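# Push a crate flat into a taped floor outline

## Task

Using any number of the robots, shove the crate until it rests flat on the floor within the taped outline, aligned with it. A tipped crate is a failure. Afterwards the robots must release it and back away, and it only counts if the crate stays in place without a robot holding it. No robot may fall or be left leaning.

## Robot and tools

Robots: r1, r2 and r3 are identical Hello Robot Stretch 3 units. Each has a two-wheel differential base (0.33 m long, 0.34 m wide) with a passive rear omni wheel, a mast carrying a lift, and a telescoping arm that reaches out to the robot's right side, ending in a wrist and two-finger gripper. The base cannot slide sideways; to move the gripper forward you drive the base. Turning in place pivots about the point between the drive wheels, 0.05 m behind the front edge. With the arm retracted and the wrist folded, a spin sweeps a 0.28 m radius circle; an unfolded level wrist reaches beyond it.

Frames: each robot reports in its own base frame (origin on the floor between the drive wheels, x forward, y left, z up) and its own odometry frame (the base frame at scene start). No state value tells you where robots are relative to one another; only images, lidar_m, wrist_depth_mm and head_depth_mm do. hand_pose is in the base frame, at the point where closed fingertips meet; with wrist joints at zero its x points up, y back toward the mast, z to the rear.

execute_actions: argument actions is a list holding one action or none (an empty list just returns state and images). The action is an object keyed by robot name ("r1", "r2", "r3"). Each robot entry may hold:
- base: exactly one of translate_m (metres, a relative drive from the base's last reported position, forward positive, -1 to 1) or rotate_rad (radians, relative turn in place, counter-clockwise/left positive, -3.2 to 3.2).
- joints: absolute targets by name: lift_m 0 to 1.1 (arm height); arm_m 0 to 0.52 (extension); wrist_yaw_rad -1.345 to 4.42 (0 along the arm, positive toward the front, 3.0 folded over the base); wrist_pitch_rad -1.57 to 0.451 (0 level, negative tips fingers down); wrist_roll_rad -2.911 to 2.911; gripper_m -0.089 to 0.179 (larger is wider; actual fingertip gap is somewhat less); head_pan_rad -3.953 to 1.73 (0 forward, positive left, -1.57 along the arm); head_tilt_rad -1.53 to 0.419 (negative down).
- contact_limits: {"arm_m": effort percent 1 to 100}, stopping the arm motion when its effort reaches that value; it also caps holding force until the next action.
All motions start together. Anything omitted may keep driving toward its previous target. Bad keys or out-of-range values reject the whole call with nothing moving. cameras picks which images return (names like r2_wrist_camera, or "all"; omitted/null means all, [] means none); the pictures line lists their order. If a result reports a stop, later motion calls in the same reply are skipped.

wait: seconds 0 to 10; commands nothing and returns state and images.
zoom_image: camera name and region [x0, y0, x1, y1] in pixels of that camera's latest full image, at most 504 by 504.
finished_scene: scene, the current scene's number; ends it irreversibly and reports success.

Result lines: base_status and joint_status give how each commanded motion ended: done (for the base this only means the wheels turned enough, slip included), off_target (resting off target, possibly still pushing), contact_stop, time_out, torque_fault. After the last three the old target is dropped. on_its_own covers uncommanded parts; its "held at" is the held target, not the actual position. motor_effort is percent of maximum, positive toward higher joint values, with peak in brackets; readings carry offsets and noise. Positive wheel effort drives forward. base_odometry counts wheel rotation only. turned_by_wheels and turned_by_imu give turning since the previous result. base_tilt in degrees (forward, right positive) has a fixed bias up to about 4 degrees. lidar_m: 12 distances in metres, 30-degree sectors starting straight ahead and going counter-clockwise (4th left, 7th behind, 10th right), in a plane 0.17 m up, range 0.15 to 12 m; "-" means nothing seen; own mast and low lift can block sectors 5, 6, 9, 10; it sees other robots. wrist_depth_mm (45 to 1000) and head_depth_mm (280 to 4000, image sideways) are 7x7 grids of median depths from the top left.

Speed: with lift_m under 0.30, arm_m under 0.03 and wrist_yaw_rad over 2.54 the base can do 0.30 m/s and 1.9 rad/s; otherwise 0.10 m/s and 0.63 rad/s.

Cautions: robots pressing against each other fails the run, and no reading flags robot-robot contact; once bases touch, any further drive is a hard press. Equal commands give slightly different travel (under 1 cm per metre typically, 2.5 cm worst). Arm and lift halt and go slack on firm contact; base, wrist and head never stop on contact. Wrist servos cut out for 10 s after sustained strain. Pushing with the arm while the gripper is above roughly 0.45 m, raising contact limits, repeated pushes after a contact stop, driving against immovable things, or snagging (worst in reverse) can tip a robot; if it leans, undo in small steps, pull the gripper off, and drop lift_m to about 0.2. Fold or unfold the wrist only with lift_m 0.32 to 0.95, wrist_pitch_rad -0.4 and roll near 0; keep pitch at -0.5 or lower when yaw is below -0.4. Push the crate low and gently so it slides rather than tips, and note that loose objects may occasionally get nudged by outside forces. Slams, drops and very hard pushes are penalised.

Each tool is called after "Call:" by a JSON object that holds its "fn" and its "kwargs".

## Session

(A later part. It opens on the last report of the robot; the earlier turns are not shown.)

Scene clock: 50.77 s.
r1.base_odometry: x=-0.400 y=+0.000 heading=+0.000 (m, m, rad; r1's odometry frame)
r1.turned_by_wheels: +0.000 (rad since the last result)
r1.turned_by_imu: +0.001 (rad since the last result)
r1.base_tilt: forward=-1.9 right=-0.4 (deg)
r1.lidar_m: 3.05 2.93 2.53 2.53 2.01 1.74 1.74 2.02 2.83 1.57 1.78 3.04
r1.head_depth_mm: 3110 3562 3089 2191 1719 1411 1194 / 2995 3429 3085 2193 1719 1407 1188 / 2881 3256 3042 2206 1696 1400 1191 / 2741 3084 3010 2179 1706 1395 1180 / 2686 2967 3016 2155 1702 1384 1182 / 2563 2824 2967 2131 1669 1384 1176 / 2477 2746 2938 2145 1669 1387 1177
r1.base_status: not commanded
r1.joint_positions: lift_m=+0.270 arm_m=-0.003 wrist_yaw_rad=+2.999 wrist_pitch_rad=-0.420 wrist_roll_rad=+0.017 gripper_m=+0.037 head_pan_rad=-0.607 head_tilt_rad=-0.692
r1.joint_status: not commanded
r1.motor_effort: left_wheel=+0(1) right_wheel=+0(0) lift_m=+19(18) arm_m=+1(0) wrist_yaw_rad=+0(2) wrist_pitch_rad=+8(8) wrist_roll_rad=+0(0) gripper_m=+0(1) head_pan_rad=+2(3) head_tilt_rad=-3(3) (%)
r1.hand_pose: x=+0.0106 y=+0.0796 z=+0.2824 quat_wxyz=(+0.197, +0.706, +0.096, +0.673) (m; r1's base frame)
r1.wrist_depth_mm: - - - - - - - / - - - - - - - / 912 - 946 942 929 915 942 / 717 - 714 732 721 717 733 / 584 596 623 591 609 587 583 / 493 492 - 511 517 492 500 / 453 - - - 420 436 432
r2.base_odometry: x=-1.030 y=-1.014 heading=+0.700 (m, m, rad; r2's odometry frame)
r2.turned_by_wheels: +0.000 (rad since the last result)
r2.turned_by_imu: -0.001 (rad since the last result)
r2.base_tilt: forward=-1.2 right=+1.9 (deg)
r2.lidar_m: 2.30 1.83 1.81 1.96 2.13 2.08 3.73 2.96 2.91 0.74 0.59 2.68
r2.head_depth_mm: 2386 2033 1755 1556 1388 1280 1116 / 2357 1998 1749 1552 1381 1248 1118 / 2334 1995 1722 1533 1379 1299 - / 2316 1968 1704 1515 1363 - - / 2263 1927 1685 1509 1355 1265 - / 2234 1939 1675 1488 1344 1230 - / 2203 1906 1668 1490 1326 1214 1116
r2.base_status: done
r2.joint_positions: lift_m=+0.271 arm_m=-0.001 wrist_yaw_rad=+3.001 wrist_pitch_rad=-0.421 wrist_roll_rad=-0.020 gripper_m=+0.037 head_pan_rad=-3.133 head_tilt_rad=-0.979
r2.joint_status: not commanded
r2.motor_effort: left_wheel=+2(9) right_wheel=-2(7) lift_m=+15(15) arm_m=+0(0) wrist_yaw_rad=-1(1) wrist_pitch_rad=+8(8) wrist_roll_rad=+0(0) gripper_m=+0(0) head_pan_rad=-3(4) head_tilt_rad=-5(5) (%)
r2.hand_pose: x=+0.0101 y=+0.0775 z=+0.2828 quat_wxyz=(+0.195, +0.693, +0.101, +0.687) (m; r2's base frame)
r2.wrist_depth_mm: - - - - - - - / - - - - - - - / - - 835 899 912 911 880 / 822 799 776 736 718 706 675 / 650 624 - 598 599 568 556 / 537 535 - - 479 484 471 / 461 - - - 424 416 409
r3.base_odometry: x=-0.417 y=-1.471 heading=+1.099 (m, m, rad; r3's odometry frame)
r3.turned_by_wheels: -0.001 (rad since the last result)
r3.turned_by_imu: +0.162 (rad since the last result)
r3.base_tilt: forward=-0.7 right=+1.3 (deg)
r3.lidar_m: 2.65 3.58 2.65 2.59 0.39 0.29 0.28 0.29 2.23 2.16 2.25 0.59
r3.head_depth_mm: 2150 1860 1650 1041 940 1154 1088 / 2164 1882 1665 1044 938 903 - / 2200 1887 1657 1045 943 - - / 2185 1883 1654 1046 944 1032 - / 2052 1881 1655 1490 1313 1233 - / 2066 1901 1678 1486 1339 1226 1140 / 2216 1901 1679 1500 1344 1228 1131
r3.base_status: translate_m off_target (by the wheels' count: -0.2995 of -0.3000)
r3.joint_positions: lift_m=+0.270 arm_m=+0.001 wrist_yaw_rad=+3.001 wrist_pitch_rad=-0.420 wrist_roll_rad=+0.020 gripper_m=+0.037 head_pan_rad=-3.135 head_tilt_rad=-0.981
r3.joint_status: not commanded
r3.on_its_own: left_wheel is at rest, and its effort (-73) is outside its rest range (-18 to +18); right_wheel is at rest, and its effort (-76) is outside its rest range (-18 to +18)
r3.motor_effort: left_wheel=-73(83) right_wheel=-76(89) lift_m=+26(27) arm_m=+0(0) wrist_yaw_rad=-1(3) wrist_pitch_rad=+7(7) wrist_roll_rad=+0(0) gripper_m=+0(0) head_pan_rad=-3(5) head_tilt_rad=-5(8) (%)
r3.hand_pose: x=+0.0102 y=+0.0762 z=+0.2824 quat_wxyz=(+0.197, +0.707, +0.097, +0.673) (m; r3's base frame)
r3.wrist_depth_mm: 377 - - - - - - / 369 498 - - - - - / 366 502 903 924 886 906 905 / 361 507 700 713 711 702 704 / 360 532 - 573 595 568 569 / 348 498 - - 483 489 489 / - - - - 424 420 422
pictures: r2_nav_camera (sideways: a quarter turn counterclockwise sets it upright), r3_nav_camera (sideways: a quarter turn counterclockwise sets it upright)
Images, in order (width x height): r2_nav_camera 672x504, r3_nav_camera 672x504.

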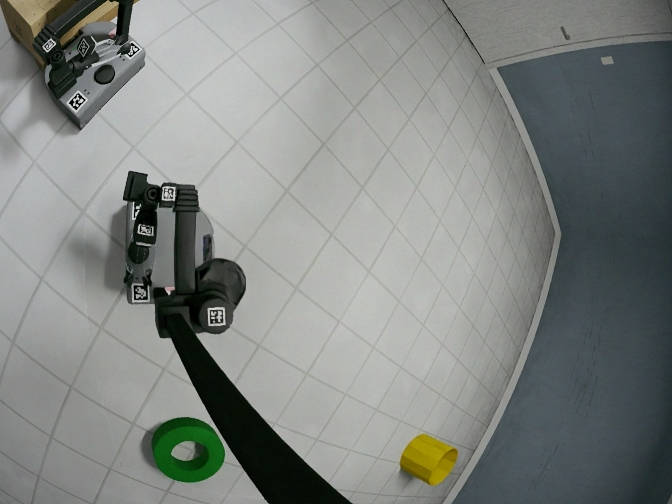

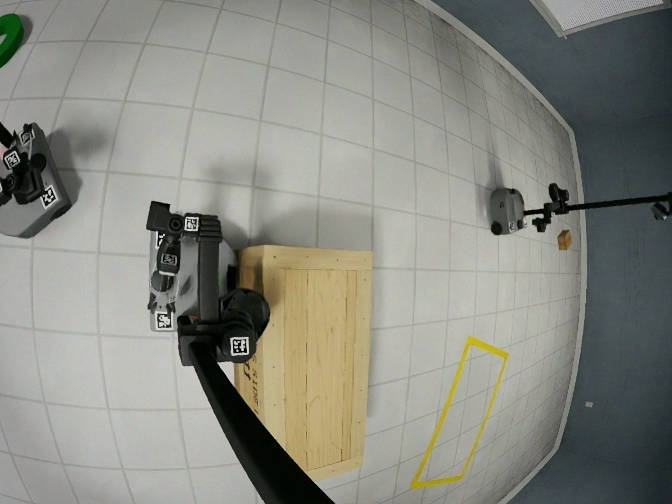

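Call:
{"fn": "execute_actions", "kwargs": {"actions": [{"r3":{"base":{"translate_m":0.01}}}], "cameras": ["r1_nav_camera","r2_nav_camera","r3_nav_camera","r1_head_camera"]}}

Scene clock: 59.87 s.
r1.base_odometry: x=-0.400 y=+0.000 heading=+0.000 (m, m, rad; r1's odometry frame)
r1.turned_by_wheels: +0.000 (rad since the last result)
r1.turned_by_imu: +0.001 (rad since the last result)
r1.base_tilt: forward=-1.9 right=-0.4 (deg)
r1.lidar_m: 3.03 2.92 2.53 2.53 2.01 1.74 1.74 2.02 2.84 1.57 1.78 3.03
r1.head_depth_mm: 3082 3549 3090 2215 1731 1408 1201 / 2928 3375 3114 2227 1706 1418 1189 / 2855 3171 3017 2197 1712 1402 1187 / 2762 3087 3039 2197 1702 1399 1174 / 2627 2983 3006 2171 1704 1396 1182 / 2563 2842 2945 2158 1697 1391 1173 / 2478 2763 2941 2166 1677 1381 1169
r1.base_status: not commanded
r1.joint_positions: lift_m=+0.270 arm_m=-0.003 wrist_yaw_rad=+2.999 wrist_pitch_rad=-0.420 wrist_roll_rad=+0.017 gripper_m=+0.037 head_pan_rad=-0.607 head_tilt_rad=-0.692
r1.joint_status: not commanded
r1.motor_effort: left_wheel=+0(1) right_wheel=+0(0) lift_m=+18(19) arm_m=+0(1) wrist_yaw_rad=+2(1) wrist_pitch_rad=+8(8) wrist_roll_rad=+0(0) gripper_m=+0(0) head_pan_rad=+3(2) head_tilt_rad=-2(3) (%)
r1.hand_pose: x=+0.0106 y=+0.0796 z=+0.2824 quat_wxyz=(+0.197, +0.706, +0.096, +0.673) (m; r1's base frame)
r1.wrist_depth_mm: - - - - - - - / - - - - - - - / 928 - 921 894 932 922 934 / 725 - 708 728 726 717 722 / 583 591 611 581 613 591 600 / 493 490 - 520 518 499 505 / 449 - - - 425 429 435
r2.base_odometry: x=-1.030 y=-1.014 heading=+0.700 (m, m, rad; r2's odometry frame)
r2.turned_by_wheels: +0.000 (rad since the last result)
r2.turned_by_imu: -0.001 (rad since the last result)
r2.base_tilt: forward=-1.3 right=+1.9 (deg)
r2.lidar_m: 2.30 1.83 1.81 1.95 2.13 2.08 3.75 2.95 2.91 0.73 0.58 2.67
r2.head_depth_mm: 2409 2023 1750 1554 1385 1286 1129 / 2353 1998 1740 1546 1383 1252 1111 / 2332 1984 1724 1523 1380 1292 - / 2297 1949 1706 1516 1356 - - / 2282 1943 1682 1500 1363 1258 - / 2241 1924 1674 1487 1341 1237 - / 2222 1901 1657 1477 1331 1206 1115
r2.base_status: not commanded
r2.joint_positions: lift_m=+0.271 arm_m=-0.001 wrist_yaw_rad=+3.001 wrist_pitch_rad=-0.421 wrist_roll_rad=-0.020 gripper_m=+0.037 head_pan_rad=-3.133 head_tilt_rad=-0.979
r2.joint_status: not commanded
r2.motor_effort: left_wheel=+2(2) right_wheel=-1(1) lift_m=+15(15) arm_m=+0(0) wrist_yaw_rad=-1(1) wrist_pitch_rad=+8(8) wrist_roll_rad=+0(0) gripper_m=-1(1) head_pan_rad=-3(3) head_tilt_rad=-5(5) (%)
r2.hand_pose: x=+0.0101 y=+0.0775 z=+0.2828 quat_wxyz=(+0.195, +0.693, +0.101, +0.687) (m; r2's base frame)
r2.wrist_depth_mm: - - - - - - - / - - - - - - - / - - 834 906 932 900 866 / 820 796 756 751 705 696 685 / 644 629 - 601 595 574 556 / 529 531 - - 483 484 475 / 462 - - - 424 416 409
r3.base_odometry: x=-0.413 y=-1.462 heading=+1.099 (m, m, rad; r3's odometry frame)
r3.turned_by_wheels: +0.000 (rad since the last result)
r3.turned_by_imu: +0.000 (rad since the last result)
r3.base_tilt: forward=-0.7 right=+1.2 (deg)
r3.lidar_m: 2.64 3.58 2.66 2.60 0.40 0.30 0.29 0.30 2.22 2.15 2.25 0.58
r3.head_depth_mm: 2147 1876 1650 1037 936 1172 1086 / 2166 1868 1654 1042 941 937 - / 2173 1878 1649 1044 941 - - / 2183 1894 1661 1040 944 1073 - / 2069 1877 1670 1492 1313 1238 - / 2071 1907 1675 1490 1344 1232 1147 / 2204 1894 1674 1484 1351 1231 1128
r3.base_status: done
r3.joint_positions: lift_m=+0.270 arm_m=+0.001 wrist_yaw_rad=+3.001 wrist_pitch_rad=-0.420 wrist_roll_rad=+0.020 gripper_m=+0.037 head_pan_rad=-3.135 head_tilt_rad=-0.981
r3.joint_status: not commanded
r3.motor_effort: left_wheel=+0(63) right_wheel=+1(67) lift_m=+26(26) arm_m=+0(0) wrist_yaw_rad=-1(1) wrist_pitch_rad=+7(7) wrist_roll_rad=-1(0) gripper_m=-1(1) head_pan_rad=-4(4) head_tilt_rad=-6(5) (%)
r3.hand_pose: x=+0.0102 y=+0.0762 z=+0.2824 quat_wxyz=(+0.197, +0.707, +0.097, +0.673) (m; r3's base frame)
r3.wrist_depth_mm: 388 - - - - - - / 385 501 - - - - - / 382 521 907 905 910 895 918 / 375 532 717 698 702 722 703 / 369 531 - 566 608 565 584 / 359 504 - - 487 490 484 / - - - - 422 425 424
pictures: r1_head_camera (sideways: a quarter turn clockwise sets it upright), r1_nav_camera (sideways: a quarter turn counterclockwise sets it upright), r2_nav_camera (sideways: a quarter turn counterclockwise sets it upright), r3_nav_camera (sideways: a quarter turn counterclockwise sets it upright)
Images, in order (width x height): r1_head_camera 896x504, r1_nav_camera 672x504, r2_nav_camera 672x504, r3_nav_camera 672x504.

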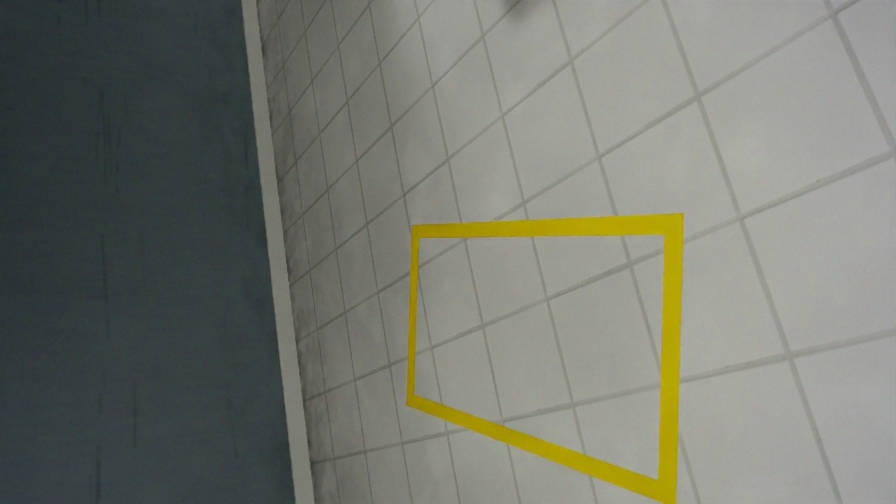

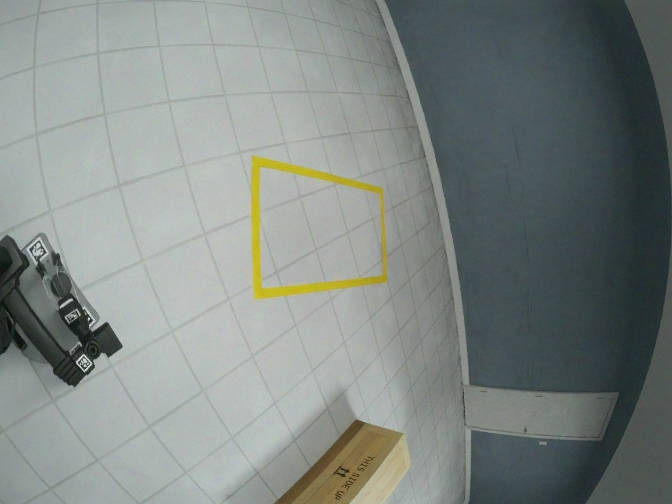

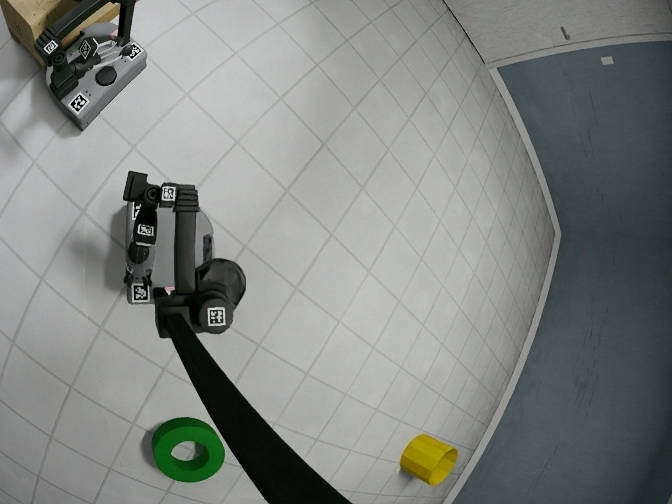

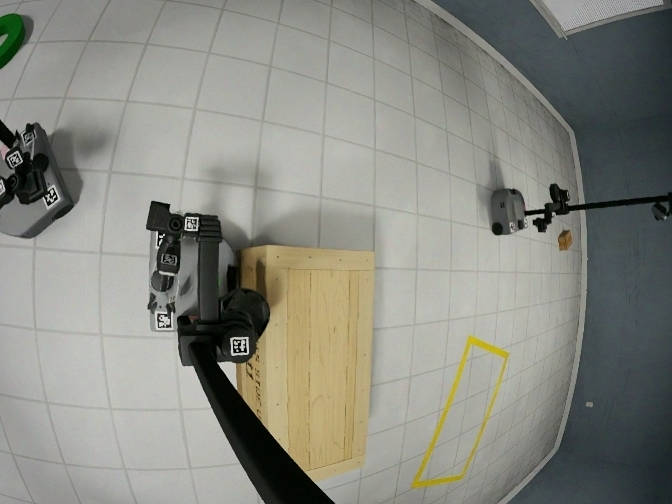

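Call:
{"fn": "execute_actions", "kwargs": {"actions": [{"r1":{"base":{"rotate_rad":2.04},"joints":{"head_pan_rad":-3.14,"head_tilt_rad":-0.99}},"r2":{"base":{"rotate_rad":0.82}}}], "cameras": []}}

Call:
{"fn": "execute_actions", "kwargs": {"actions": [{"r1":{"base":{"translate_m":-1.0}},"r2":{"base":{"translate_m":-0.42}}}], "cameras": []}}

Call:
{"fn": "execute_actions", "kwargs": {"actions": [{"r1":{"base":{"translate_m":-0.4}},"r2":{"base":{"rotate_rad":1.15}}}], "cameras": []}}

Call:
{"fn": "execute_actions", "kwargs": {"actions": [{"r1":{"base":{"rotate_rad":-0.72}}}], "cameras": ["r1_nav_camera","r2_nav_camera"]}}

Scene clock: 69.90 s.
r1.base_odometry: x=-0.400 y=+0.000 heading=+2.040 (m, m, rad; r1's odometry frame)
r1.turned_by_wheels: +2.040 (rad since the last result)
r1.turned_by_imu: +2.045 (rad since the last result)
r1.base_tilt: forward=-2.0 right=-0.4 (deg)
r1.lidar_m: 2.09 1.75 1.74 1.95 3.19 1.57 1.72 3.05 3.04 3.03 2.54 2.53
r1.head_depth_mm: 3079 1730 1839 1626 1419 1244 - / 3106 1823 1903 1612 1401 1233 1140 / 3084 1958 1897 1617 1400 1270 - / 3032 2304 1906 1613 1400 1260 - / 2998 2325 1883 1607 1391 1241 - / 2989 2321 1900 1602 1371 1212 - / 2900 2275 1864 1588 1385 1218 1083
r1.base_status: done
r1.joint_positions: lift_m=+0.270 arm_m=-0.003 wrist_yaw_rad=+2.999 wrist_pitch_rad=-0.420 wrist_roll_rad=+0.017 gripper_m=+0.037 head_pan_rad=-3.133 head_tilt_rad=-0.978
r1.joint_status: all done
r1.motor_effort: left_wheel=+0(6) right_wheel=+3(11) lift_m=+19(19) arm_m=+0(1) wrist_yaw_rad=+0(0) wrist_pitch_rad=+8(8) wrist_roll_rad=+0(0) gripper_m=-1(0) head_pan_rad=-2(31) head_tilt_rad=-5(22) (%)
r1.hand_pose: x=+0.0106 y=+0.0796 z=+0.2824 quat_wxyz=(+0.197, +0.706, +0.096, +0.674) (m; r1's base frame)
r1.wrist_depth_mm: - - - - - - - / - - - - - - - / 906 - 955 941 945 926 917 / 686 - 716 720 715 725 723 / 586 586 610 584 605 588 594 / 496 492 - 516 514 501 501 / 442 - - - 418 431 431
r2.base_odometry: x=-1.030 y=-1.014 heading=+1.520 (m, m, rad; r2's odometry frame)
r2.turned_by_wheels: +0.820 (rad since the last result)
r2.turned_by_imu: +0.829 (rad since the last result)
r2.base_tilt: forward=-1.2 right=+1.8 (deg)
r2.lidar_m: 1.81 1.83 2.32 2.08 3.54 3.16 2.91 1.29 0.58 0.83 2.91 1.94
r2.head_depth_mm: 2363 2015 1756 1566 1396 1270 1122 / 2354 1998 1747 1540 1376 1256 1115 / 2329 1979 1724 1534 1377 1301 - / 2297 1970 1716 1515 1365 - - / 2282 1945 1692 1504 1356 1261 - / 2237 1907 1669 1497 1349 1227 - / 2221 1909 1677 1489 1332 1217 1110
r2.base_status: done
r2.joint_positions: lift_m=+0.271 arm_m=-0.001 wrist_yaw_rad=+3.001 wrist_pitch_rad=-0.421 wrist_roll_rad=-0.020 gripper_m=+0.037 head_pan_rad=-3.134 head_tilt_rad=-0.979
r2.joint_status: not commanded
r2.motor_effort: left_wheel=-3(12) right_wheel=+1(7) lift_m=+15(15) arm_m=+0(0) wrist_yaw_rad=-1(1) wrist_pitch_rad=+7(7) wrist_roll_rad=+0(0) gripper_m=-1(0) head_pan_rad=-3(3) head_tilt_rad=-4(5) (%)
r2.hand_pose: x=+0.0101 y=+0.0775 z=+0.2828 quat_wxyz=(+0.195, +0.693, +0.101, +0.687) (m; r2's base frame)
r2.wrist_depth_mm: - - - - - - - / - - - - - - - / - - - 969 921 771 804 / 808 805 781 740 717 687 681 / 648 627 - 598 597 570 565 / 537 534 - - 476 487 474 / 460 - - - 426 415 410
r3.base_odometry: x=-0.413 y=-1.462 heading=+1.099 (m, m, rad; r3's odometry frame)
r3.turned_by_wheels: +0.000 (rad since the last result)
r3.turned_by_imu: +0.000 (rad since the last result)
r3.base_tilt: forward=-0.7 right=+1.3 (deg)
r3.lidar_m: 2.64 3.59 2.65 2.59 0.40 0.30 0.29 0.30 2.22 2.15 2.25 0.58
r3.head_depth_mm: 2141 1860 1647 1039 939 1172 1090 / 2151 1880 1653 1042 943 935 - / 2152 1855 1649 1042 943 - - / 2098 1882 1686 1042 949 1076 - / 2056 1888 1672 1480 1305 1235 - / 2148 1884 1675 1487 1345 1227 1140 / 2199 1894 1671 1488 1350 1230 1133
r3.base_status: not commanded
r3.joint_positions: lift_m=+0.270 arm_m=+0.001 wrist_yaw_rad=+3.001 wrist_pitch_rad=-0.420 wrist_roll_rad=+0.020 gripper_m=+0.037 head_pan_rad=-3.135 head_tilt_rad=-0.981
r3.joint_status: not commanded
r3.motor_effort: left_wheel=+0(0) right_wheel=+1(2) lift_m=+26(26) arm_m=+0(0) wrist_yaw_rad=-1(1) wrist_pitch_rad=+7(7) wrist_roll_rad=+0(0) gripper_m=+0(0) head_pan_rad=-4(3) head_tilt_rad=-6(7) (%)
r3.hand_pose: x=+0.0102 y=+0.0762 z=+0.2824 quat_wxyz=(+0.197, +0.707, +0.097, +0.673) (m; r3's base frame)
r3.wrist_depth_mm: 383 - - - - - - / 379 496 - - - - - / 378 505 911 910 872 935 916 / 377 528 697 699 710 703 702 / 373 535 - 579 597 576 568 / 360 508 - - 481 484 493 / - - - - 424 420 421
pictures: none
No camera images: the call's "cameras" was empty. Leave "cameras" out to get every camera's image.

Scene clock: 74.90 s.
r1.base_odometry: x=+0.052 y=-0.892 heading=+2.040 (m, m, rad; r1's odometry frame)
r1.turned_by_wheels: +0.000 (rad since the last result)
r1.turned_by_imu: +0.000 (rad since the last result)
r1.base_tilt: forward=-1.9 right=-0.4 (deg)
r1.lidar_m: 2.88 2.41 2.41 2.70 0.79 0.79 0.88 2.38 2.37 2.65 3.30 3.27
r1.head_depth_mm: 3071 2382 1355 1164 1326 1237 - / 3055 2379 1364 1231 1379 1239 1138 / 3011 2356 1891 1462 1408 1273 - / 3023 2323 1924 1608 1390 1272 - / 2828 2357 1893 1589 1382 1241 - / 2681 2292 1882 1586 1385 1220 - / 2417 2308 1880 1581 1373 1217 1084
r1.base_status: done
r1.joint_positions: lift_m=+0.270 arm_m=-0.003 wrist_yaw_rad=+2.999 wrist_pitch_rad=-0.420 wrist_roll_rad=+0.017 gripper_m=+0.037 head_pan_rad=-3.133 head_tilt_rad=-0.979
r1.joint_status: not commanded
r1.motor_effort: left_wheel=-1(8) right_wheel=+3(7) lift_m=+19(19) arm_m=+1(0) wrist_yaw_rad=+1(1) wrist_pitch_rad=+8(8) wrist_roll_rad=+0(0) gripper_m=+1(0) head_pan_rad=-1(3) head_tilt_rad=-4(5) (%)
r1.hand_pose: x=+0.0106 y=+0.0796 z=+0.2824 quat_wxyz=(+0.197, +0.706, +0.096, +0.674) (m; r1's base frame)
r1.wrist_depth_mm: 628 - - - - - - / 646 - - - - - - / 682 - 902 933 929 920 932 / 679 - 720 720 726 715 731 / 578 578 605 584 607 595 586 / 498 498 - 506 512 498 496 / 454 - - - 424 431 433
r2.base_odometry: x=-1.052 y=-1.434 heading=+1.520 (m, m, rad; r2's odometry frame)
r2.turned_by_wheels: +0.000 (rad since the last result)
r2.turned_by_imu: -0.001 (rad since the last result)
r2.base_tilt: forward=-1.2 right=+1.8 (deg)
r2.lidar_m: 2.22 2.25 2.87 2.11 3.51 2.68 2.50 2.56 0.91 0.52 0.53 2.39
r2.head_depth_mm: 2367 2008 1770 1551 1394 1264 1121 / 2358 1992 1751 1542 1385 1251 1114 / 2323 1969 1724 1529 1375 1290 - / 2300 1959 1714 1514 1359 - - / 2262 1947 1701 1508 1349 1262 - / 2243 1929 1685 1488 1344 1239 - / 2219 1905 1657 1472 1334 1211 1115
r2.base_status: done
r2.joint_positions: lift_m=+0.271 arm_m=-0.001 wrist_yaw_rad=+3.001 wrist_pitch_rad=-0.421 wrist_roll_rad=-0.020 gripper_m=+0.037 head_pan_rad=-3.134 head_tilt_rad=-0.979
r2.joint_status: not commanded
r2.motor_effort: left_wheel=-3(14) right_wheel=+1(4) lift_m=+15(15) arm_m=+0(0) wrist_yaw_rad=-1(1) wrist_pitch_rad=+8(8) wrist_roll_rad=+0(0) gripper_m=+0(1) head_pan_rad=-3(3) head_tilt_rad=-4(5) (%)
r2.hand_pose: x=+0.0101 y=+0.0775 z=+0.2828 quat_wxyz=(+0.195, +0.693, +0.101, +0.687) (m; r2's base frame)
r2.wrist_depth_mm: - - - - - - - / - - - - - - - / - - - 945 969 908 851 / 804 784 753 734 725 687 690 / 658 627 - 602 604 567 558 / 530 522 - - 474 481 469 / 466 - - - 420 418 412
r3.base_odometry: x=-0.413 y=-1.462 heading=+1.099 (m, m, rad; r3's odometry frame)
r3.turned_by_wheels: +0.000 (rad since the last result)
r3.turned_by_imu: +0.000 (rad since the last result)
r3.base_tilt: forward=-0.7 right=+1.2 (deg)
r3.lidar_m: 0.53 3.59 2.65 2.59 0.40 0.30 0.28 0.30 2.22 2.16 2.24 2.71
r3.head_depth_mm: 1303 1631 1612 1040 943 1172 1089 / 1331 1606 1644 1042 944 944 - / 2173 1877 1661 1038 943 - - / 2181 1882 1668 1050 951 1071 - / 2211 1908 1661 1486 1307 1234 - / 2214 1886 1673 1485 1347 1229 1140 / 2209 1908 1677 1492 1351 1222 1130
r3.base_status: not commanded
r3.joint_positions: lift_m=+0.270 arm_m=+0.001 wrist_yaw_rad=+3.001 wrist_pitch_rad=-0.420 wrist_roll_rad=+0.020 gripper_m=+0.037 head_pan_rad=-3.135 head_tilt_rad=-0.981
r3.joint_status: not commanded
r3.motor_effort: left_wheel=+1(1) right_wheel=+1(1) lift_m=+26(26) arm_m=+0(0) wrist_yaw_rad=-1(1) wrist_pitch_rad=+7(7) wrist_roll_rad=+0(0) gripper_m=+0(0) head_pan_rad=-4(4) head_tilt_rad=-6(5) (%)
r3.hand_pose: x=+0.0102 y=+0.0762 z=+0.2824 quat_wxyz=(+0.197, +0.707, +0.097, +0.673) (m; r3's base frame)
r3.wrist_depth_mm: 387 - - - - - - / 380 499 - - - - - / 377 522 911 920 899 900 881 / 374 523 691 706 711 706 690 / 369 533 - 568 599 570 500 / 360 502 - - 482 482 464 / - - - - 417 426 418
pictures: none
No camera images: the call's "cameras" was empty. Leave "cameras" out to get every camera's image.

Scene clock: 77.97 s.
r1.base_odometry: x=+0.233 y=-1.249 heading=+2.040 (m, m, rad; r1's odometry frame)
r1.turned_by_wheels: +0.000 (rad since the last result)
r1.turned_by_imu: +0.000 (rad since the last result)
r1.base_tilt: forward=-1.9 right=-0.5 (deg)
r1.lidar_m: 3.22 2.68 2.67 0.58 0.48 0.48 2.53 2.11 2.10 2.35 3.61 3.59
r1.head_depth_mm: 3095 2380 1939 1149 988 1016 - / 3092 2371 1921 1631 1005 1176 1132 / 3013 2350 1902 1629 1373 1255 - / 2766 2327 1910 1593 1390 1267 - / 2603 2295 1894 1597 1383 1240 - / 2341 2289 1881 1594 1386 1218 - / 2139 2279 1865 1591 1375 1208 1082
r1.base_status: done
r1.joint_positions: lift_m=+0.270 arm_m=-0.003 wrist_yaw_rad=+2.999 wrist_pitch_rad=-0.420 wrist_roll_rad=+0.017 gripper_m=+0.037 head_pan_rad=-3.133 head_tilt_rad=-0.979
r1.joint_status: not commanded
r1.motor_effort: left_wheel=-1(8) right_wheel=+3(6) lift_m=+19(19) arm_m=+0(1) wrist_yaw_rad=+0(1) wrist_pitch_rad=+8(8) wrist_roll_rad=+0(0) gripper_m=+1(1) head_pan_rad=-2(2) head_tilt_rad=-6(5) (%)
r1.hand_pose: x=+0.0106 y=+0.0796 z=+0.2824 quat_wxyz=(+0.197, +0.706, +0.096, +0.674) (m; r1's base frame)
r1.wrist_depth_mm: 392 - 640 - - - - / 411 - 683 - - - - / 439 - 726 932 922 930 937 / 462 - 713 735 732 716 743 / 475 549 607 590 608 589 599 / 473 497 - 513 513 503 496 / 450 - - - 423 428 437
r2.base_odometry: x=-1.052 y=-1.434 heading=+2.670 (m, m, rad; r2's odometry frame)
r2.turned_by_wheels: +1.150 (rad since the last result)
r2.turned_by_imu: +1.162 (rad since the last result)
r2.base_tilt: forward=-1.2 right=+1.8 (deg)
r2.lidar_m: 2.11 2.11 3.55 2.60 2.54 2.61 0.88 0.52 3.19 2.32 2.22 2.30
r2.head_depth_mm: 2402 2014 1747 1546 1396 1277 1124 / 2376 2004 1743 1555 1383 1260 1121 / 2335 1990 1718 1533 1367 1291 - / 2311 1397 1474 1521 1363 - - / 2285 1364 1350 1513 1358 1266 - / 2127 1354 1247 1462 1305 1235 - / 1556 1339 1200 1122 1185 1213 1117
r2.base_status: done
r2.joint_positions: lift_m=+0.271 arm_m=-0.001 wrist_yaw_rad=+3.001 wrist_pitch_rad=-0.421 wrist_roll_rad=-0.020 gripper_m=+0.037 head_pan_rad=-3.134 head_tilt_rad=-0.979
r2.joint_status: not commanded
r2.motor_effort: left_wheel=-3(12) right_wheel=+2(7) lift_m=+15(15) arm_m=+0(0) wrist_yaw_rad=-1(1) wrist_pitch_rad=+7(8) wrist_roll_rad=+0(0) gripper_m=+0(0) head_pan_rad=-3(4) head_tilt_rad=-5(5) (%)
r2.hand_pose: x=+0.0101 y=+0.0775 z=+0.2828 quat_wxyz=(+0.195, +0.693, +0.101, +0.687) (m; r2's base frame)
r2.wrist_depth_mm: - - - - - - - / - - - - - - - / - - - 962 942 899 870 / 812 782 762 744 719 699 674 / 644 626 - 597 598 573 561 / 541 532 - - 478 486 468 / 465 - - - 422 417 411
r3.base_odometry: x=-0.413 y=-1.462 heading=+1.099 (m, m, rad; r3's odometry frame)
r3.turned_by_wheels: +0.000 (rad since the last result)
r3.turned_by_imu: +0.000 (rad since the last result)
r3.base_tilt: forward=-0.7 right=+1.3 (deg)
r3.lidar_m: 0.53 0.59 2.64 2.60 0.40 0.30 0.29 0.30 2.22 2.15 2.25 2.70
r3.head_depth_mm: 2175 1870 1562 1035 935 1170 1085 / 2148 1873 1644 1039 943 940 - / 2166 1893 1647 1050 945 - - / 2170 1899 1670 1043 943 1075 - / 2167 1898 1660 1487 1305 1231 - / 2176 1903 1660 1492 1338 1231 1142 / 2212 1900 1667 1485 1350 1230 1129
r3.base_status: not commanded
r3.joint_positions: lift_m=+0.270 arm_m=+0.001 wrist_yaw_rad=+3.001 wrist_pitch_rad=-0.420 wrist_roll_rad=+0.020 gripper_m=+0.037 head_pan_rad=-3.135 head_tilt_rad=-0.981
r3.joint_status: not commanded
r3.motor_effort: left_wheel=+0(0) right_wheel=+1(1) lift_m=+25(26) arm_m=+0(0) wrist_yaw_rad=-1(1) wrist_pitch_rad=+7(7) wrist_roll_rad=+0(0) gripper_m=-1(1) head_pan_rad=-4(4) head_tilt_rad=-5(5) (%)
r3.hand_pose: x=+0.0102 y=+0.0762 z=+0.2824 quat_wxyz=(+0.197, +0.707, +0.097, +0.673) (m; r3's base frame)
r3.wrist_depth_mm: 385 - - - - - - / 383 503 - - - - - / 377 517 929 908 926 913 895 / 377 529 717 695 703 704 696 / 372 532 - 569 593 573 424 / 360 495 - - 479 487 369 / - - - - 419 424 350
pictures: none
No camera images: the call's "cameras" was empty. Leave "cameras" out to get every camera's image.

Scene clock: 79.80 s.
r1.base_odometry: x=+0.233 y=-1.249 heading=+1.320 (m, m, rad; r1's odometry frame)
r1.turned_by_wheels: -0.720 (rad since the last result)
r1.turned_by_imu: -0.722 (rad since the last result)
r1.base_tilt: forward=-1.8 right=-0.4 (deg)
r1.lidar_m: 3.58 3.72 2.77 2.67 0.69 0.50 0.48 0.50 2.18 2.10 2.19 3.00
r1.head_depth_mm: 2890 2173 1206 1143 1053 1234 - / 2981 1898 1614 1136 1045 1240 1139 / 3076 2263 1864 1137 1043 1271 - / 2998 2331 1905 1130 1042 1272 - / 2974 2314 1879 1125 1044 1237 - / 2957 2301 1890 1556 1333 1217 - / 2943 2281 1857 1583 1387 1218 1085
r1.base_status: done
r1.joint_positions: lift_m=+0.270 arm_m=-0.003 wrist_yaw_rad=+2.999 wrist_pitch_rad=-0.420 wrist_roll_rad=+0.017 gripper_m=+0.037 head_pan_rad=-3.134 head_tilt_rad=-0.979
r1.joint_status: not commanded
r1.motor_effort: left_wheel=+1(9) right_wheel=-2(7) lift_m=+19(19) arm_m=+0(1) wrist_yaw_rad=+1(2) wrist_pitch_rad=+8(8) wrist_roll_rad=+0(0) gripper_m=-1(0) head_pan_rad=-1(2) head_tilt_rad=-5(3) (%)
r1.hand_pose: x=+0.0106 y=+0.0796 z=+0.2824 quat_wxyz=(+0.197, +0.706, +0.096, +0.674) (m; r1's base frame)
r1.wrist_depth_mm: - - - - - - - / - - - - - - - / 903 - 928 938 922 955 922 / 690 - 714 715 715 727 713 / 596 590 599 585 606 588 591 / 488 495 - 515 515 499 501 / 449 - - - 419 435 435
r2.base_odometry: x=-1.052 y=-1.434 heading=+2.670 (m, m, rad; r2's odometry frame)
r2.turned_by_wheels: +0.000 (rad since the last result)
r2.turned_by_imu: +0.000 (rad since the last result)
r2.base_tilt: forward=-1.2 right=+1.9 (deg)
r2.lidar_m: 2.11 2.12 3.57 2.61 2.53 2.61 0.88 0.52 3.19 2.31 2.22 2.30
r2.head_depth_mm: 2385 2023 1744 1553 1393 1276 1122 / 2369 2006 1745 1543 1386 1252 1113 / 2334 1983 1714 1523 1371 1298 - / 2311 1393 1478 1509 1361 - - / 2267 1361 1352 1502 1343 1266 - / 2174 1347 1245 1468 1305 1230 - / 1693 1337 1197 1111 1182 1211 1113
r2.base_status: not commanded
r2.joint_positions: lift_m=+0.271 arm_m=-0.001 wrist_yaw_rad=+3.001 wrist_pitch_rad=-0.421 wrist_roll_rad=-0.020 gripper_m=+0.037 head_pan_rad=-3.134 head_tilt_rad=-0.979
r2.joint_status: not commanded
r2.motor_effort: left_wheel=-3(3) right_wheel=+1(1) lift_m=+15(15) arm_m=+0(0) wrist_yaw_rad=-1(0) wrist_pitch_rad=+7(8) wrist_roll_rad=+0(0) gripper_m=-1(1) head_pan_rad=-3(3) head_tilt_rad=-5(4) (%)
r2.hand_pose: x=+0.0101 y=+0.0775 z=+0.2828 quat_wxyz=(+0.195, +0.693, +0.101, +0.687) (m; r2's base frame)
r2.wrist_depth_mm: - - - - - - - / - - - - - - - / - - - 960 924 902 863 / 836 793 759 732 716 694 680 / 639 637 - 598 603 566 553 / 532 533 - - 479 480 476 / 463 - - - 429 413 405
r3.base_odometry: x=-0.413 y=-1.462 heading=+1.099 (m, m, rad; r3's odometry frame)
r3.turned_by_wheels: +0.000 (rad since the last result)
r3.turned_by_imu: +0.000 (rad since the last result)
r3.base_tilt: forward=-0.7 right=+1.2 (deg)
r3.lidar_m: 0.53 0.59 2.64 2.59 0.40 0.30 0.29 0.30 2.22 2.15 2.25 2.67
r3.head_depth_mm: 2160 1881 1476 1040 939 1173 1090 / 2177 1868 1662 1039 940 939 - / 2179 1888 1657 1044 943 - - / 2195 1877 1645 1048 946 1073 - / 2175 1902 1674 1480 1306 1234 - / 2199 1896 1675 1494 1345 1226 1141 / 2194 1906 1671 1496 1352 1227 1128
r3.base_status: not commanded
r3.joint_positions: lift_m=+0.270 arm_m=+0.001 wrist_yaw_rad=+3.001 wrist_pitch_rad=-0.420 wrist_roll_rad=+0.020 gripper_m=+0.037 head_pan_rad=-3.135 head_tilt_rad=-0.981
r3.joint_status: not commanded
r3.motor_effort: left_wheel=+0(1) right_wheel=+1(1) lift_m=+26(26) arm_m=+0(0) wrist_yaw_rad=-1(1) wrist_pitch_rad=+7(7) wrist_roll_rad=+0(0) gripper_m=+0(0) head_pan_rad=-4(3) head_tilt_rad=-7(6) (%)
r3.hand_pose: x=+0.0102 y=+0.0762 z=+0.2824 quat_wxyz=(+0.197, +0.707, +0.097, +0.673) (m; r3's base frame)
r3.wrist_depth_mm: 382 - - - - - - / 386 497 - - - - - / 375 517 899 911 897 940 936 / 376 535 693 707 708 697 691 / 376 533 - 572 590 587 417 / 358 497 - - 481 484 371 / - - - - 421 422 349
pictures: r1_nav_camera (sideways: a quarter turn counterclockwise sets it upright), r2_nav_camera (sideways: a quarter turn counterclockwise sets it upright)
Images, in order (width x height): r1_nav_camera 672x504, r2_nav_camera 672x504.

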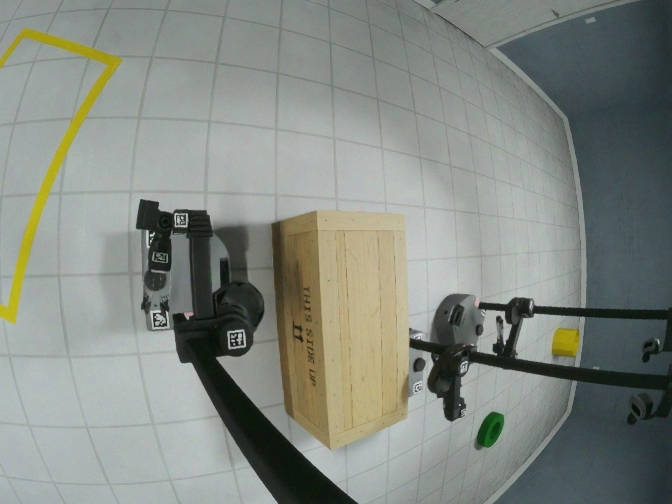

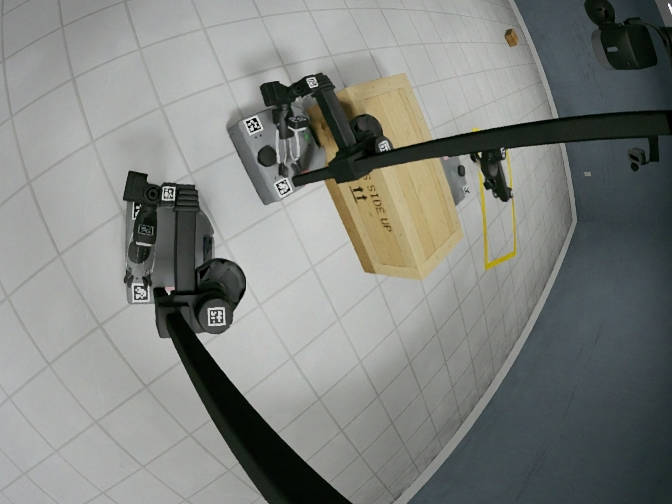

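Call:
{"fn": "execute_actions", "kwargs": {"actions": [{"r1":{"base":{"rotate_rad":0.55}}}], "cameras": []}}

Call:
{"fn": "execute_actions", "kwargs": {"actions": [{"r1":{"base":{"translate_m":-0.2}}}], "cameras": []}}

Call:
{"fn": "execute_actions", "kwargs": {"actions": [{"r1":{"base":{"rotate_rad":-0.6}}}], "cameras": []}}

Call:
{"fn": "execute_actions", "kwargs": {"actions": [{"r1":{"base":{"translate_m":-0.15}},"r3":{"base":{"translate_m":-0.13}}}], "cameras": ["r1_nav_camera","r3_nav_camera"]}}

Scene clock: 85.70 s.
r1.base_odometry: x=+0.233 y=-1.249 heading=+1.870 (m, m, rad; r1's odometry frame)
r1.turned_by_wheels: +0.550 (rad since the last result)
r1.turned_by_imu: +0.553 (rad since the last result)
r1.base_tilt: forward=-2.0 right=-0.5 (deg)
r1.lidar_m: 3.70 2.75 2.67 0.67 0.50 0.48 0.50 2.17 2.10 2.20 3.07 3.60
r1.head_depth_mm: 3132 2383 1926 1141 995 1068 - / 3056 2341 1929 1139 1008 1190 1136 / 3073 2331 1915 1610 1043 1254 - / 3006 2313 1901 1601 1389 1269 - / 2872 2310 1879 1603 1388 1243 - / 2662 2323 1887 1593 1376 1218 - / 2409 2292 1873 1585 1370 1215 1088
r1.base_status: done
r1.joint_positions: lift_m=+0.270 arm_m=-0.003 wrist_yaw_rad=+2.999 wrist_pitch_rad=-0.420 wrist_roll_rad=+0.017 gripper_m=+0.037 head_pan_rad=-3.134 head_tilt_rad=-0.979
r1.joint_status: not commanded
r1.motor_effort: left_wheel=-2(6) right_wheel=+3(8) lift_m=+19(19) arm_m=+0(0) wrist_yaw_rad=+1(1) wrist_pitch_rad=+8(8) wrist_roll_rad=+0(0) gripper_m=-1(0) head_pan_rad=-2(3) head_tilt_rad=-4(4) (%)
r1.hand_pose: x=+0.0106 y=+0.0796 z=+0.2824 quat_wxyz=(+0.197, +0.706, +0.096, +0.674) (m; r1's base frame)
r1.wrist_depth_mm: 420 - - - - - - / 441 - - - - - - / 471 - 845 909 906 925 927 / 482 - 713 706 719 730 717 / 498 563 607 586 615 589 599 / 486 499 - 518 513 498 497 / 439 - - - 420 436 439
r2.base_odometry: x=-1.052 y=-1.434 heading=+2.670 (m, m, rad; r2's odometry frame)
r2.turned_by_wheels: +0.000 (rad since the last result)
r2.turned_by_imu: -0.001 (rad since the last result)
r2.base_tilt: forward=-1.2 right=+1.8 (deg)
r2.lidar_m: 2.10 2.12 3.57 2.60 2.54 2.61 0.88 0.52 3.17 2.32 2.22 2.30
r2.head_depth_mm: 2398 2017 1754 1564 1390 1273 1122 / 2368 2000 1740 1536 1387 1251 1117 / 2304 1974 1729 1532 1371 1291 - / 2284 1402 1475 1512 1368 - - / 2286 1364 1360 1505 1344 1257 - / 2217 1346 1254 1459 1299 1235 - / 1559 1326 1199 1119 1188 1216 1114
r2.base_status: not commanded
r2.joint_positions: lift_m=+0.271 arm_m=-0.001 wrist_yaw_rad=+3.001 wrist_pitch_rad=-0.421 wrist_roll_rad=-0.020 gripper_m=+0.037 head_pan_rad=-3.134 head_tilt_rad=-0.979
r2.joint_status: not commanded
r2.motor_effort: left_wheel=-3(3) right_wheel=+2(2) lift_m=+15(15) arm_m=+0(0) wrist_yaw_rad=-1(1) wrist_pitch_rad=+8(7) wrist_roll_rad=+0(0) gripper_m=+0(0) head_pan_rad=-3(4) head_tilt_rad=-5(4) (%)
r2.hand_pose: x=+0.0101 y=+0.0775 z=+0.2828 quat_wxyz=(+0.195, +0.693, +0.101, +0.687) (m; r2's base frame)
r2.wrist_depth_mm: - - - - - - - / - - - - - - - / - - 983 986 953 923 846 / 825 786 772 743 714 691 676 / 647 634 - 590 595 572 556 / 541 533 - - 481 485 471 / 464 - - - 425 408 406
r3.base_odometry: x=-0.413 y=-1.462 heading=+1.099 (m, m, rad; r3's odometry frame)
r3.turned_by_wheels: +0.000 (rad since the last result)
r3.turned_by_imu: +0.000 (rad since the last result)
r3.base_tilt: forward=-0.7 right=+1.2 (deg)
r3.lidar_m: 0.53 0.59 2.65 2.59 0.40 0.30 0.29 0.30 2.22 2.15 2.25 2.68
r3.head_depth_mm: 2147 1872 1565 1043 935 1176 1090 / 2172 1886 1645 1039 939 940 - / 2177 1886 1662 1043 946 - - / 2173 1890 1655 1045 944 1076 - / 2207 1888 1664 1482 1322 1237 - / 2197 1887 1665 1497 1347 1232 1143 / 2178 1893 1672 1494 1344 1229 1132
r3.base_status: not commanded
r3.joint_positions: lift_m=+0.270 arm_m=+0.001 wrist_yaw_rad=+3.001 wrist_pitch_rad=-0.420 wrist_roll_rad=+0.020 gripper_m=+0.037 head_pan_rad=-3.135 head_tilt_rad=-0.981
r3.joint_status: not commanded
r3.motor_effort: left_wheel=+0(1) right_wheel=+1(2) lift_m=+26(26) arm_m=+0(0) wrist_yaw_rad=-1(1) wrist_pitch_rad=+7(7) wrist_roll_rad=+0(1) gripper_m=+0(1) head_pan_rad=-3(3) head_tilt_rad=-6(6) (%)
r3.hand_pose: x=+0.0102 y=+0.0762 z=+0.2824 quat_wxyz=(+0.197, +0.707, +0.097, +0.673) (m; r3's base frame)
r3.wrist_depth_mm: 387 - - - - - - / 380 510 - - - - - / 379 520 878 913 889 908 909 / 376 534 705 698 692 702 711 / 377 528 - 581 601 575 424 / 359 502 - - 487 485 369 / - - - - 419 422 348
pictures: none
No camera images: the call's "cameras" was empty. Leave "cameras" out to get every camera's image.

Scene clock: 88.23 s.
r1.base_odometry: x=+0.292 y=-1.440 heading=+1.870 (m, m, rad; r1's odometry frame)
r1.turned_by_wheels: +0.000 (rad since the last result)
r1.turned_by_imu: +0.000 (rad since the last result)
r1.base_tilt: forward=-2.0 right=-0.4 (deg)
r1.lidar_m: 3.84 2.86 2.77 0.43 0.32 0.31 2.72 2.05 2.00 2.09 2.91 3.76
r1.head_depth_mm: 3127 2377 1931 1619 988 870 - / 3085 2384 1903 1632 988 885 1016 / 3040 2351 1911 1610 1399 891 - / 3002 2327 1877 1605 1393 1270 - / 2824 2335 1881 1601 1378 1238 - / 2593 2304 1891 1598 1378 1213 - / 2278 2299 1871 1588 1379 1216 1087
r1.base_status: done
r1.joint_positions: lift_m=+0.270 arm_m=-0.003 wrist_yaw_rad=+2.999 wrist_pitch_rad=-0.420 wrist_roll_rad=+0.017 gripper_m=+0.037 head_pan_rad=-3.134 head_tilt_rad=-0.979
r1.joint_status: not commanded
r1.motor_effort: left_wheel=-2(9) right_wheel=+3(6) lift_m=+19(19) arm_m=+0(0) wrist_yaw_rad=+0(0) wrist_pitch_rad=+8(8) wrist_roll_rad=+0(0) gripper_m=+0(0) head_pan_rad=-2(3) head_tilt_rad=-5(5) (%)
r1.hand_pose: x=+0.0105 y=+0.0796 z=+0.2824 quat_wxyz=(+0.197, +0.706, +0.096, +0.674) (m; r1's base frame)
r1.wrist_depth_mm: 274 - 512 - - - - / 289 - 533 - - - - / 304 - 573 906 916 920 959 / 315 - 622 722 717 726 721 / 323 385 607 589 616 594 589 / 336 412 - 506 511 499 505 / 324 - - - 422 431 433
r2.base_odometry: x=-1.052 y=-1.434 heading=+2.670 (m, m, rad; r2's odometry frame)
r2.turned_by_wheels: +0.000 (rad since the last result)
r2.turned_by_imu: +0.000 (rad since the last result)
r2.base_tilt: forward=-1.2 right=+1.9 (deg)
r2.lidar_m: 2.11 2.12 3.58 2.61 2.53 2.61 0.88 0.52 3.20 2.31 2.22 2.30
r2.head_depth_mm: 2407 2035 1756 1549 1391 1284 1122 / 2355 2010 1737 1553 1377 1255 1115 / 2324 1994 1711 1529 1366 1300 - / 2343 1402 1479 1506 1352 - - / 2133 1350 1350 1494 1350 1266 - / 1412 1350 1250 1457 1304 1239 - / 2172 1336 1199 1115 1186 1216 1114
r2.base_status: not commanded
r2.joint_positions: lift_m=+0.271 arm_m=-0.001 wrist_yaw_rad=+3.001 wrist_pitch_rad=-0.421 wrist_roll_rad=-0.020 gripper_m=+0.037 head_pan_rad=-3.134 head_tilt_rad=-0.979
r2.joint_status: not commanded
r2.motor_effort: left_wheel=-3(3) right_wheel=+1(2) lift_m=+15(15) arm_m=+0(0) wrist_yaw_rad=-1(1) wrist_pitch_rad=+8(8) wrist_roll_rad=+0(0) gripper_m=+0(0) head_pan_rad=-3(4) head_tilt_rad=-5(5) (%)
r2.hand_pose: x=+0.0101 y=+0.0775 z=+0.2828 quat_wxyz=(+0.195, +0.693, +0.101, +0.687) (m; r2's base frame)
r2.wrist_depth_mm: - - - - - - - / - - - - - - - / - - - 968 942 884 855 / 821 792 766 749 718 703 675 / 650 623 - 603 606 577 560 / 541 525 - - 482 485 473 / 466 - - - 426 415 407
r3.base_odometry: x=-0.413 y=-1.462 heading=+1.099 (m, m, rad; r3's odometry frame)
r3.turned_by_wheels: +0.000 (rad since the last result)
r3.turned_by_imu: +0.000 (rad since the last result)
r3.base_tilt: forward=-0.7 right=+1.3 (deg)
r3.lidar_m: 0.53 0.59 2.65 2.59 0.40 0.30 0.29 0.30 2.22 2.15 2.26 2.68
r3.head_depth_mm: 2182 1863 1659 1038 938 1169 1089 / 2171 1890 1649 1043 942 939 - / 2173 1874 1662 1042 943 - - / 2168 1863 1660 1046 949 1072 - / 2195 1872 1665 1483 1308 1231 - / 2193 1892 1665 1501 1345 1232 1141 / 2200 1891 1672 1494 1344 1227 1130
r3.base_status: not commanded
r3.joint_positions: lift_m=+0.270 arm_m=+0.001 wrist_yaw_rad=+3.001 wrist_pitch_rad=-0.420 wrist_roll_rad=+0.020 gripper_m=+0.037 head_pan_rad=-3.135 head_tilt_rad=-0.981
r3.joint_status: not commanded
r3.motor_effort: left_wheel=+0(0) right_wheel=+1(1) lift_m=+26(26) arm_m=+0(0) wrist_yaw_rad=-1(1) wrist_pitch_rad=+7(7) wrist_roll_rad=+0(0) gripper_m=-1(1) head_pan_rad=-3(4) head_tilt_rad=-6(5) (%)
r3.hand_pose: x=+0.0102 y=+0.0762 z=+0.2824 quat_wxyz=(+0.197, +0.707, +0.097, +0.673) (m; r3's base frame)
r3.wrist_depth_mm: 387 - - - - - - / 382 504 - - - - - / 376 522 902 915 907 912 902 / 380 531 698 705 704 709 701 / 369 533 - 575 589 571 419 / 359 498 - - 487 484 367 / - - - - 424 410 350
pictures: none
No camera images: the call's "cameras" was empty. Leave "cameras" out to get every camera's image.

Scene clock: 89.73 s.
r1.base_odometry: x=+0.292 y=-1.440 heading=+1.270 (m, m, rad; r1's odometry frame)
r1.turned_by_wheels: -0.600 (rad since the last result)
r1.turned_by_imu: -0.601 (rad since the last result)
r1.base_tilt: forward=-1.9 right=-0.4 (deg)
r1.lidar_m: 3.75 3.86 2.92 2.78 0.47 0.33 0.31 0.32 2.10 2.00 2.04 2.72
r1.head_depth_mm: 3094 2169 1144 1375 990 1135 - / 2942 1769 1783 1412 986 1098 1136 / 3061 2288 1829 1617 979 913 - / 3007 2344 1903 1604 981 910 - / 3002 2325 1877 1604 996 1050 - / 2983 2308 1873 1593 1374 1214 - / 3026 2296 1880 1591 1361 1210 1092
r1.base_status: done
r1.joint_positions: lift_m=+0.270 arm_m=-0.003 wrist_yaw_rad=+2.999 wrist_pitch_rad=-0.420 wrist_roll_rad=+0.017 gripper_m=+0.037 head_pan_rad=-3.134 head_tilt_rad=-0.979
r1.joint_status: not commanded
r1.motor_effort: left_wheel=+2(6) right_wheel=-3(6) lift_m=+19(19) arm_m=+0(0) wrist_yaw_rad=+0(1) wrist_pitch_rad=+8(8) wrist_roll_rad=+0(0) gripper_m=+0(1) head_pan_rad=-1(2) head_tilt_rad=-5(5) (%)
r1.hand_pose: x=+0.0105 y=+0.0796 z=+0.2824 quat_wxyz=(+0.197, +0.706, +0.096, +0.674) (m; r1's base frame)
r1.wrist_depth_mm: 534 - - - - - - / 530 - - - - - - / 531 - 916 935 938 934 936 / 528 - 720 731 736 724 735 / 506 585 606 590 608 599 586 / 481 493 - 512 517 502 497 / 441 - - - 423 435 434
r2.base_odometry: x=-1.052 y=-1.434 heading=+2.670 (m, m, rad; r2's odometry frame)
r2.turned_by_wheels: +0.000 (rad since the last result)
r2.turned_by_imu: +0.000 (rad since the last result)
r2.base_tilt: forward=-1.1 right=+1.8 (deg)
r2.lidar_m: 2.11 2.12 3.58 2.60 2.53 2.61 0.88 0.52 3.18 2.31 2.22 2.30
r2.head_depth_mm: 2376 2016 1775 1552 1394 1282 1127 / 2355 2006 1747 1544 1386 1257 1115 / 2322 2004 1731 1547 1378 1291 - / 2296 1398 1475 1511 1357 - - / 2175 1358 1354 1489 1355 1262 - / 1478 1345 1251 1469 1305 1239 - / 1575 1339 1194 1121 1187 1213 1116
r2.base_status: not commanded
r2.joint_positions: lift_m=+0.271 arm_m=-0.001 wrist_yaw_rad=+3.001 wrist_pitch_rad=-0.421 wrist_roll_rad=-0.020 gripper_m=+0.037 head_pan_rad=-3.134 head_tilt_rad=-0.979
r2.joint_status: not commanded
r2.motor_effort: left_wheel=-3(3) right_wheel=+2(2) lift_m=+15(15) arm_m=+0(0) wrist_yaw_rad=-1(1) wrist_pitch_rad=+7(7) wrist_roll_rad=+0(0) gripper_m=+0(0) head_pan_rad=-4(3) head_tilt_rad=-5(5) (%)
r2.hand_pose: x=+0.0101 y=+0.0775 z=+0.2828 quat_wxyz=(+0.195, +0.693, +0.101, +0.687) (m; r2's base frame)
r2.wrist_depth_mm: - - - - - - - / - - - - - - - / - - - 977 937 896 863 / 816 793 770 738 714 690 682 / 650 632 - 592 597 569 556 / 536 526 - - 480 480 471 / 465 - - - 424 421 409
r3.base_odometry: x=-0.413 y=-1.462 heading=+1.099 (m, m, rad; r3's odometry frame)
r3.turned_by_wheels: +0.000 (rad since the last result)
r3.turned_by_imu: +0.000 (rad since the last result)
r3.base_tilt: forward=-0.7 right=+1.2 (deg)
r3.lidar_m: 0.53 0.59 2.66 2.60 0.40 0.30 0.29 0.30 2.23 2.15 2.25 2.68
r3.head_depth_mm: 2154 1859 1646 1039 939 1171 1087 / 2156 1881 1648 1044 942 943 - / 2177 1867 1658 1041 943 - - / 2177 1887 1667 1046 947 1074 - / 2187 1906 1667 1487 1303 1235 - / 2218 1904 1667 1494 1349 1228 1132 / 2201 1907 1669 1490 1354 1220 1126
r3.base_status: not commanded
r3.joint_positions: lift_m=+0.270 arm_m=+0.001 wrist_yaw_rad=+3.001 wrist_pitch_rad=-0.420 wrist_roll_rad=+0.020 gripper_m=+0.037 head_pan_rad=-3.135 head_tilt_rad=-0.981
r3.joint_status: not commanded
r3.motor_effort: left_wheel=+1(0) right_wheel=+1(1) lift_m=+26(26) arm_m=+0(0) wrist_yaw_rad=-1(1) wrist_pitch_rad=+7(7) wrist_roll_rad=+0(0) gripper_m=-1(1) head_pan_rad=-4(4) head_tilt_rad=-6(6) (%)
r3.hand_pose: x=+0.0102 y=+0.0762 z=+0.2824 quat_wxyz=(+0.197, +0.707, +0.097, +0.673) (m; r3's base frame)
r3.wrist_depth_mm: 379 - - - - - - / 383 510 - - - - - / 382 518 892 902 906 919 906 / 376 535 696 722 706 706 714 / 378 531 - 571 599 574 419 / 359 498 - - 504 493 368 / - - - - 420 422 353
pictures: none
No camera images: the call's "cameras" was empty. Leave "cameras" out to get every camera's image.

Scene clock: 92.23 s.
r1.base_odometry: x=+0.247 y=-1.583 heading=+1.270 (m, m, rad; r1's odometry frame)
r1.turned_by_wheels: +0.000 (rad since the last result)
r1.turned_by_imu: +0.105 (rad since the last result)
r1.base_tilt: forward=-2.0 right=-0.5 (deg)
r1.lidar_m: 3.89 3.74 2.84 0.50 0.31 0.27 0.27 0.33 2.04 2.00 2.11 3.01
r1.head_depth_mm: 2871 1405 1687 1628 987 869 - / 3063 2324 1721 1610 989 876 1055 / 3024 2353 1916 1619 982 896 - / 2972 2346 1906 1612 972 906 - / 3015 2326 1886 1591 1384 1166 - / 2952 2295 1892 1596 1377 1211 - / 2956 2283 1860 1583 1374 1206 1093
r1.base_status: translate_m off_target (by the wheels' count: -0.1497 of -0.1500)
r1.joint_positions: lift_m=+0.270 arm_m=-0.003 wrist_yaw_rad=+3.000 wrist_pitch_rad=-0.419 wrist_roll_rad=+0.017 gripper_m=+0.037 head_pan_rad=-3.135 head_tilt_rad=-0.981
r1.joint_status: not commanded
r1.on_its_own: left_wheel is at rest, and its effort (-29) is outside its rest range (-18 to +18); right_wheel is at rest, and its effort (-47) is outside its rest range (-18 to +18)
r1.motor_effort: left_wheel=-29(32) right_wheel=-47(87) lift_m=+19(19) arm_m=+0(0) wrist_yaw_rad=-1(2) wrist_pitch_rad=+8(8) wrist_roll_rad=+0(0) gripper_m=+0(0) head_pan_rad=-2(2) head_tilt_rad=-3(5) (%)
r1.hand_pose: x=+0.0104 y=+0.0797 z=+0.2825 quat_wxyz=(+0.197, +0.706, +0.096, +0.674) (m; r1's base frame)
r1.wrist_depth_mm: 280 - - - - - - / 291 - 682 - - - - / 303 - 704 918 945 930 936 / 312 - 684 711 709 726 719 / 316 393 602 573 617 590 584 / 319 418 - 509 508 504 501 / 302 - - - 418 432 435
r2.base_odometry: x=-1.052 y=-1.434 heading=+2.670 (m, m, rad; r2's odometry frame)
r2.turned_by_wheels: +0.000 (rad since the last result)
r2.turned_by_imu: +0.000 (rad since the last result)
r2.base_tilt: forward=-1.1 right=+1.8 (deg)
r2.lidar_m: 2.11 2.11 3.57 2.61 2.54 2.61 0.85 0.59 3.19 2.31 2.22 2.30
r2.head_depth_mm: 2414 2010 1740 1564 1385 1280 1123 / 2358 2005 1758 1541 1388 1253 1117 / 2339 1984 1725 1524 1368 1285 - / 2286 1880 1284 1503 1360 - - / 1591 1358 1255 1475 1348 1265 - / 1324 1350 1226 1456 1337 1234 - / 2145 1336 1192 1263 1277 1214 1116
r2.base_status: not commanded
r2.joint_positions: lift_m=+0.271 arm_m=-0.001 wrist_yaw_rad=+3.001 wrist_pitch_rad=-0.421 wrist_roll_rad=-0.020 gripper_m=+0.037 head_pan_rad=-3.134 head_tilt_rad=-0.979
r2.joint_status: not commanded
r2.motor_effort: left_wheel=-3(3) right_wheel=+2(1) lift_m=+15(15) arm_m=+0(0) wrist_yaw_rad=-1(1) wrist_pitch_rad=+8(8) wrist_roll_rad=+0(0) gripper_m=+0(0) head_pan_rad=-3(2) head_tilt_rad=-4(5) (%)
r2.hand_pose: x=+0.0101 y=+0.0775 z=+0.2828 quat_wxyz=(+0.195, +0.693, +0.101, +0.687) (m; r2's base frame)
r2.wrist_depth_mm: - - - - - - - / - - - - - - - / - - - 980 929 898 875 / 812 786 763 737 716 700 680 / 653 630 - 597 593 572 563 / 535 534 - - 481 479 465 / 466 - - - 423 412 411
r3.base_odometry: x=-0.472 y=-1.577 heading=+1.101 (m, m, rad; r3's odometry frame)
r3.turned_by_wheels: +0.001 (rad since the last result)
r3.turned_by_imu: +0.174 (rad since the last result)
r3.base_tilt: forward=-0.7 right=+1.3 (deg)
r3.lidar_m: 0.60 3.10 2.61 0.40 0.28 0.27 0.27 0.36 2.16 2.15 2.40 2.70
r3.head_depth_mm: 2160 1863 1639 1038 938 881 1088 / 2157 1889 1640 1040 942 891 - / 2171 1881 1642 1041 941 - - / 2180 1889 1646 1480 958 1207 - / 2189 1893 1675 1482 1347 1240 - / 2186 1885 1664 1487 1346 1234 1132 / 2178 1882 1671 1490 1341 1228 1130
r3.base_status: translate_m off_target (by the wheels' count: -0.1298 of -0.1300)
r3.joint_positions: lift_m=+0.270 arm_m=+0.001 wrist_yaw_rad=+3.000 wrist_pitch_rad=-0.419 wrist_roll_rad=+0.020 gripper_m=+0.037 head_pan_rad=-3.135 head_tilt_rad=-0.984
r3.joint_status: not commanded
r3.on_its_own: right_wheel is at rest, and its effort (-76) is outside its rest range (-18 to +18)
r3.motor_effort: left_wheel=-5(85) right_wheel=-76(99) lift_m=+27(27) arm_m=+0(0) wrist_yaw_rad=-1(1) wrist_pitch_rad=+7(7) wrist_roll_rad=+0(0) gripper_m=-1(1) head_pan_rad=-3(4) head_tilt_rad=-5(6) (%)
r3.hand_pose: x=+0.0103 y=+0.0763 z=+0.2826 quat_wxyz=(+0.197, +0.707, +0.096, +0.673) (m; r3's base frame)
r3.wrist_depth_mm: 245 - 457 - - - - / 253 292 489 - - - - / 263 309 542 830 896 882 905 / 272 336 585 702 704 701 704 / 281 362 - 579 588 573 576 / 286 350 - - 493 484 490 / - - - - 417 425 421
pictures: r1_nav_camera (sideways: a quarter turn counterclockwise sets it upright), r3_nav_camera (sideways: a quarter turn counterclockwise sets it upright)
Images, in order (width x height): r1_nav_camera 672x504, r3_nav_camera 672x504.

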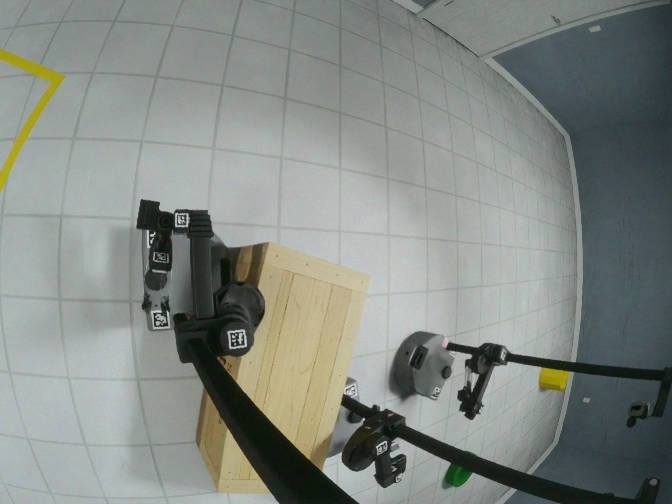

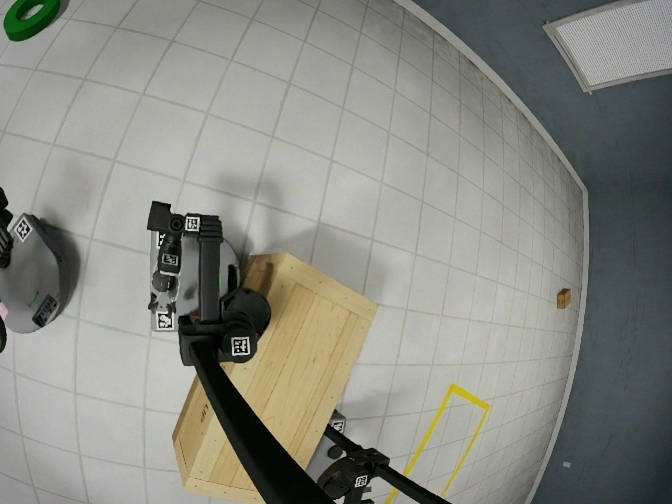

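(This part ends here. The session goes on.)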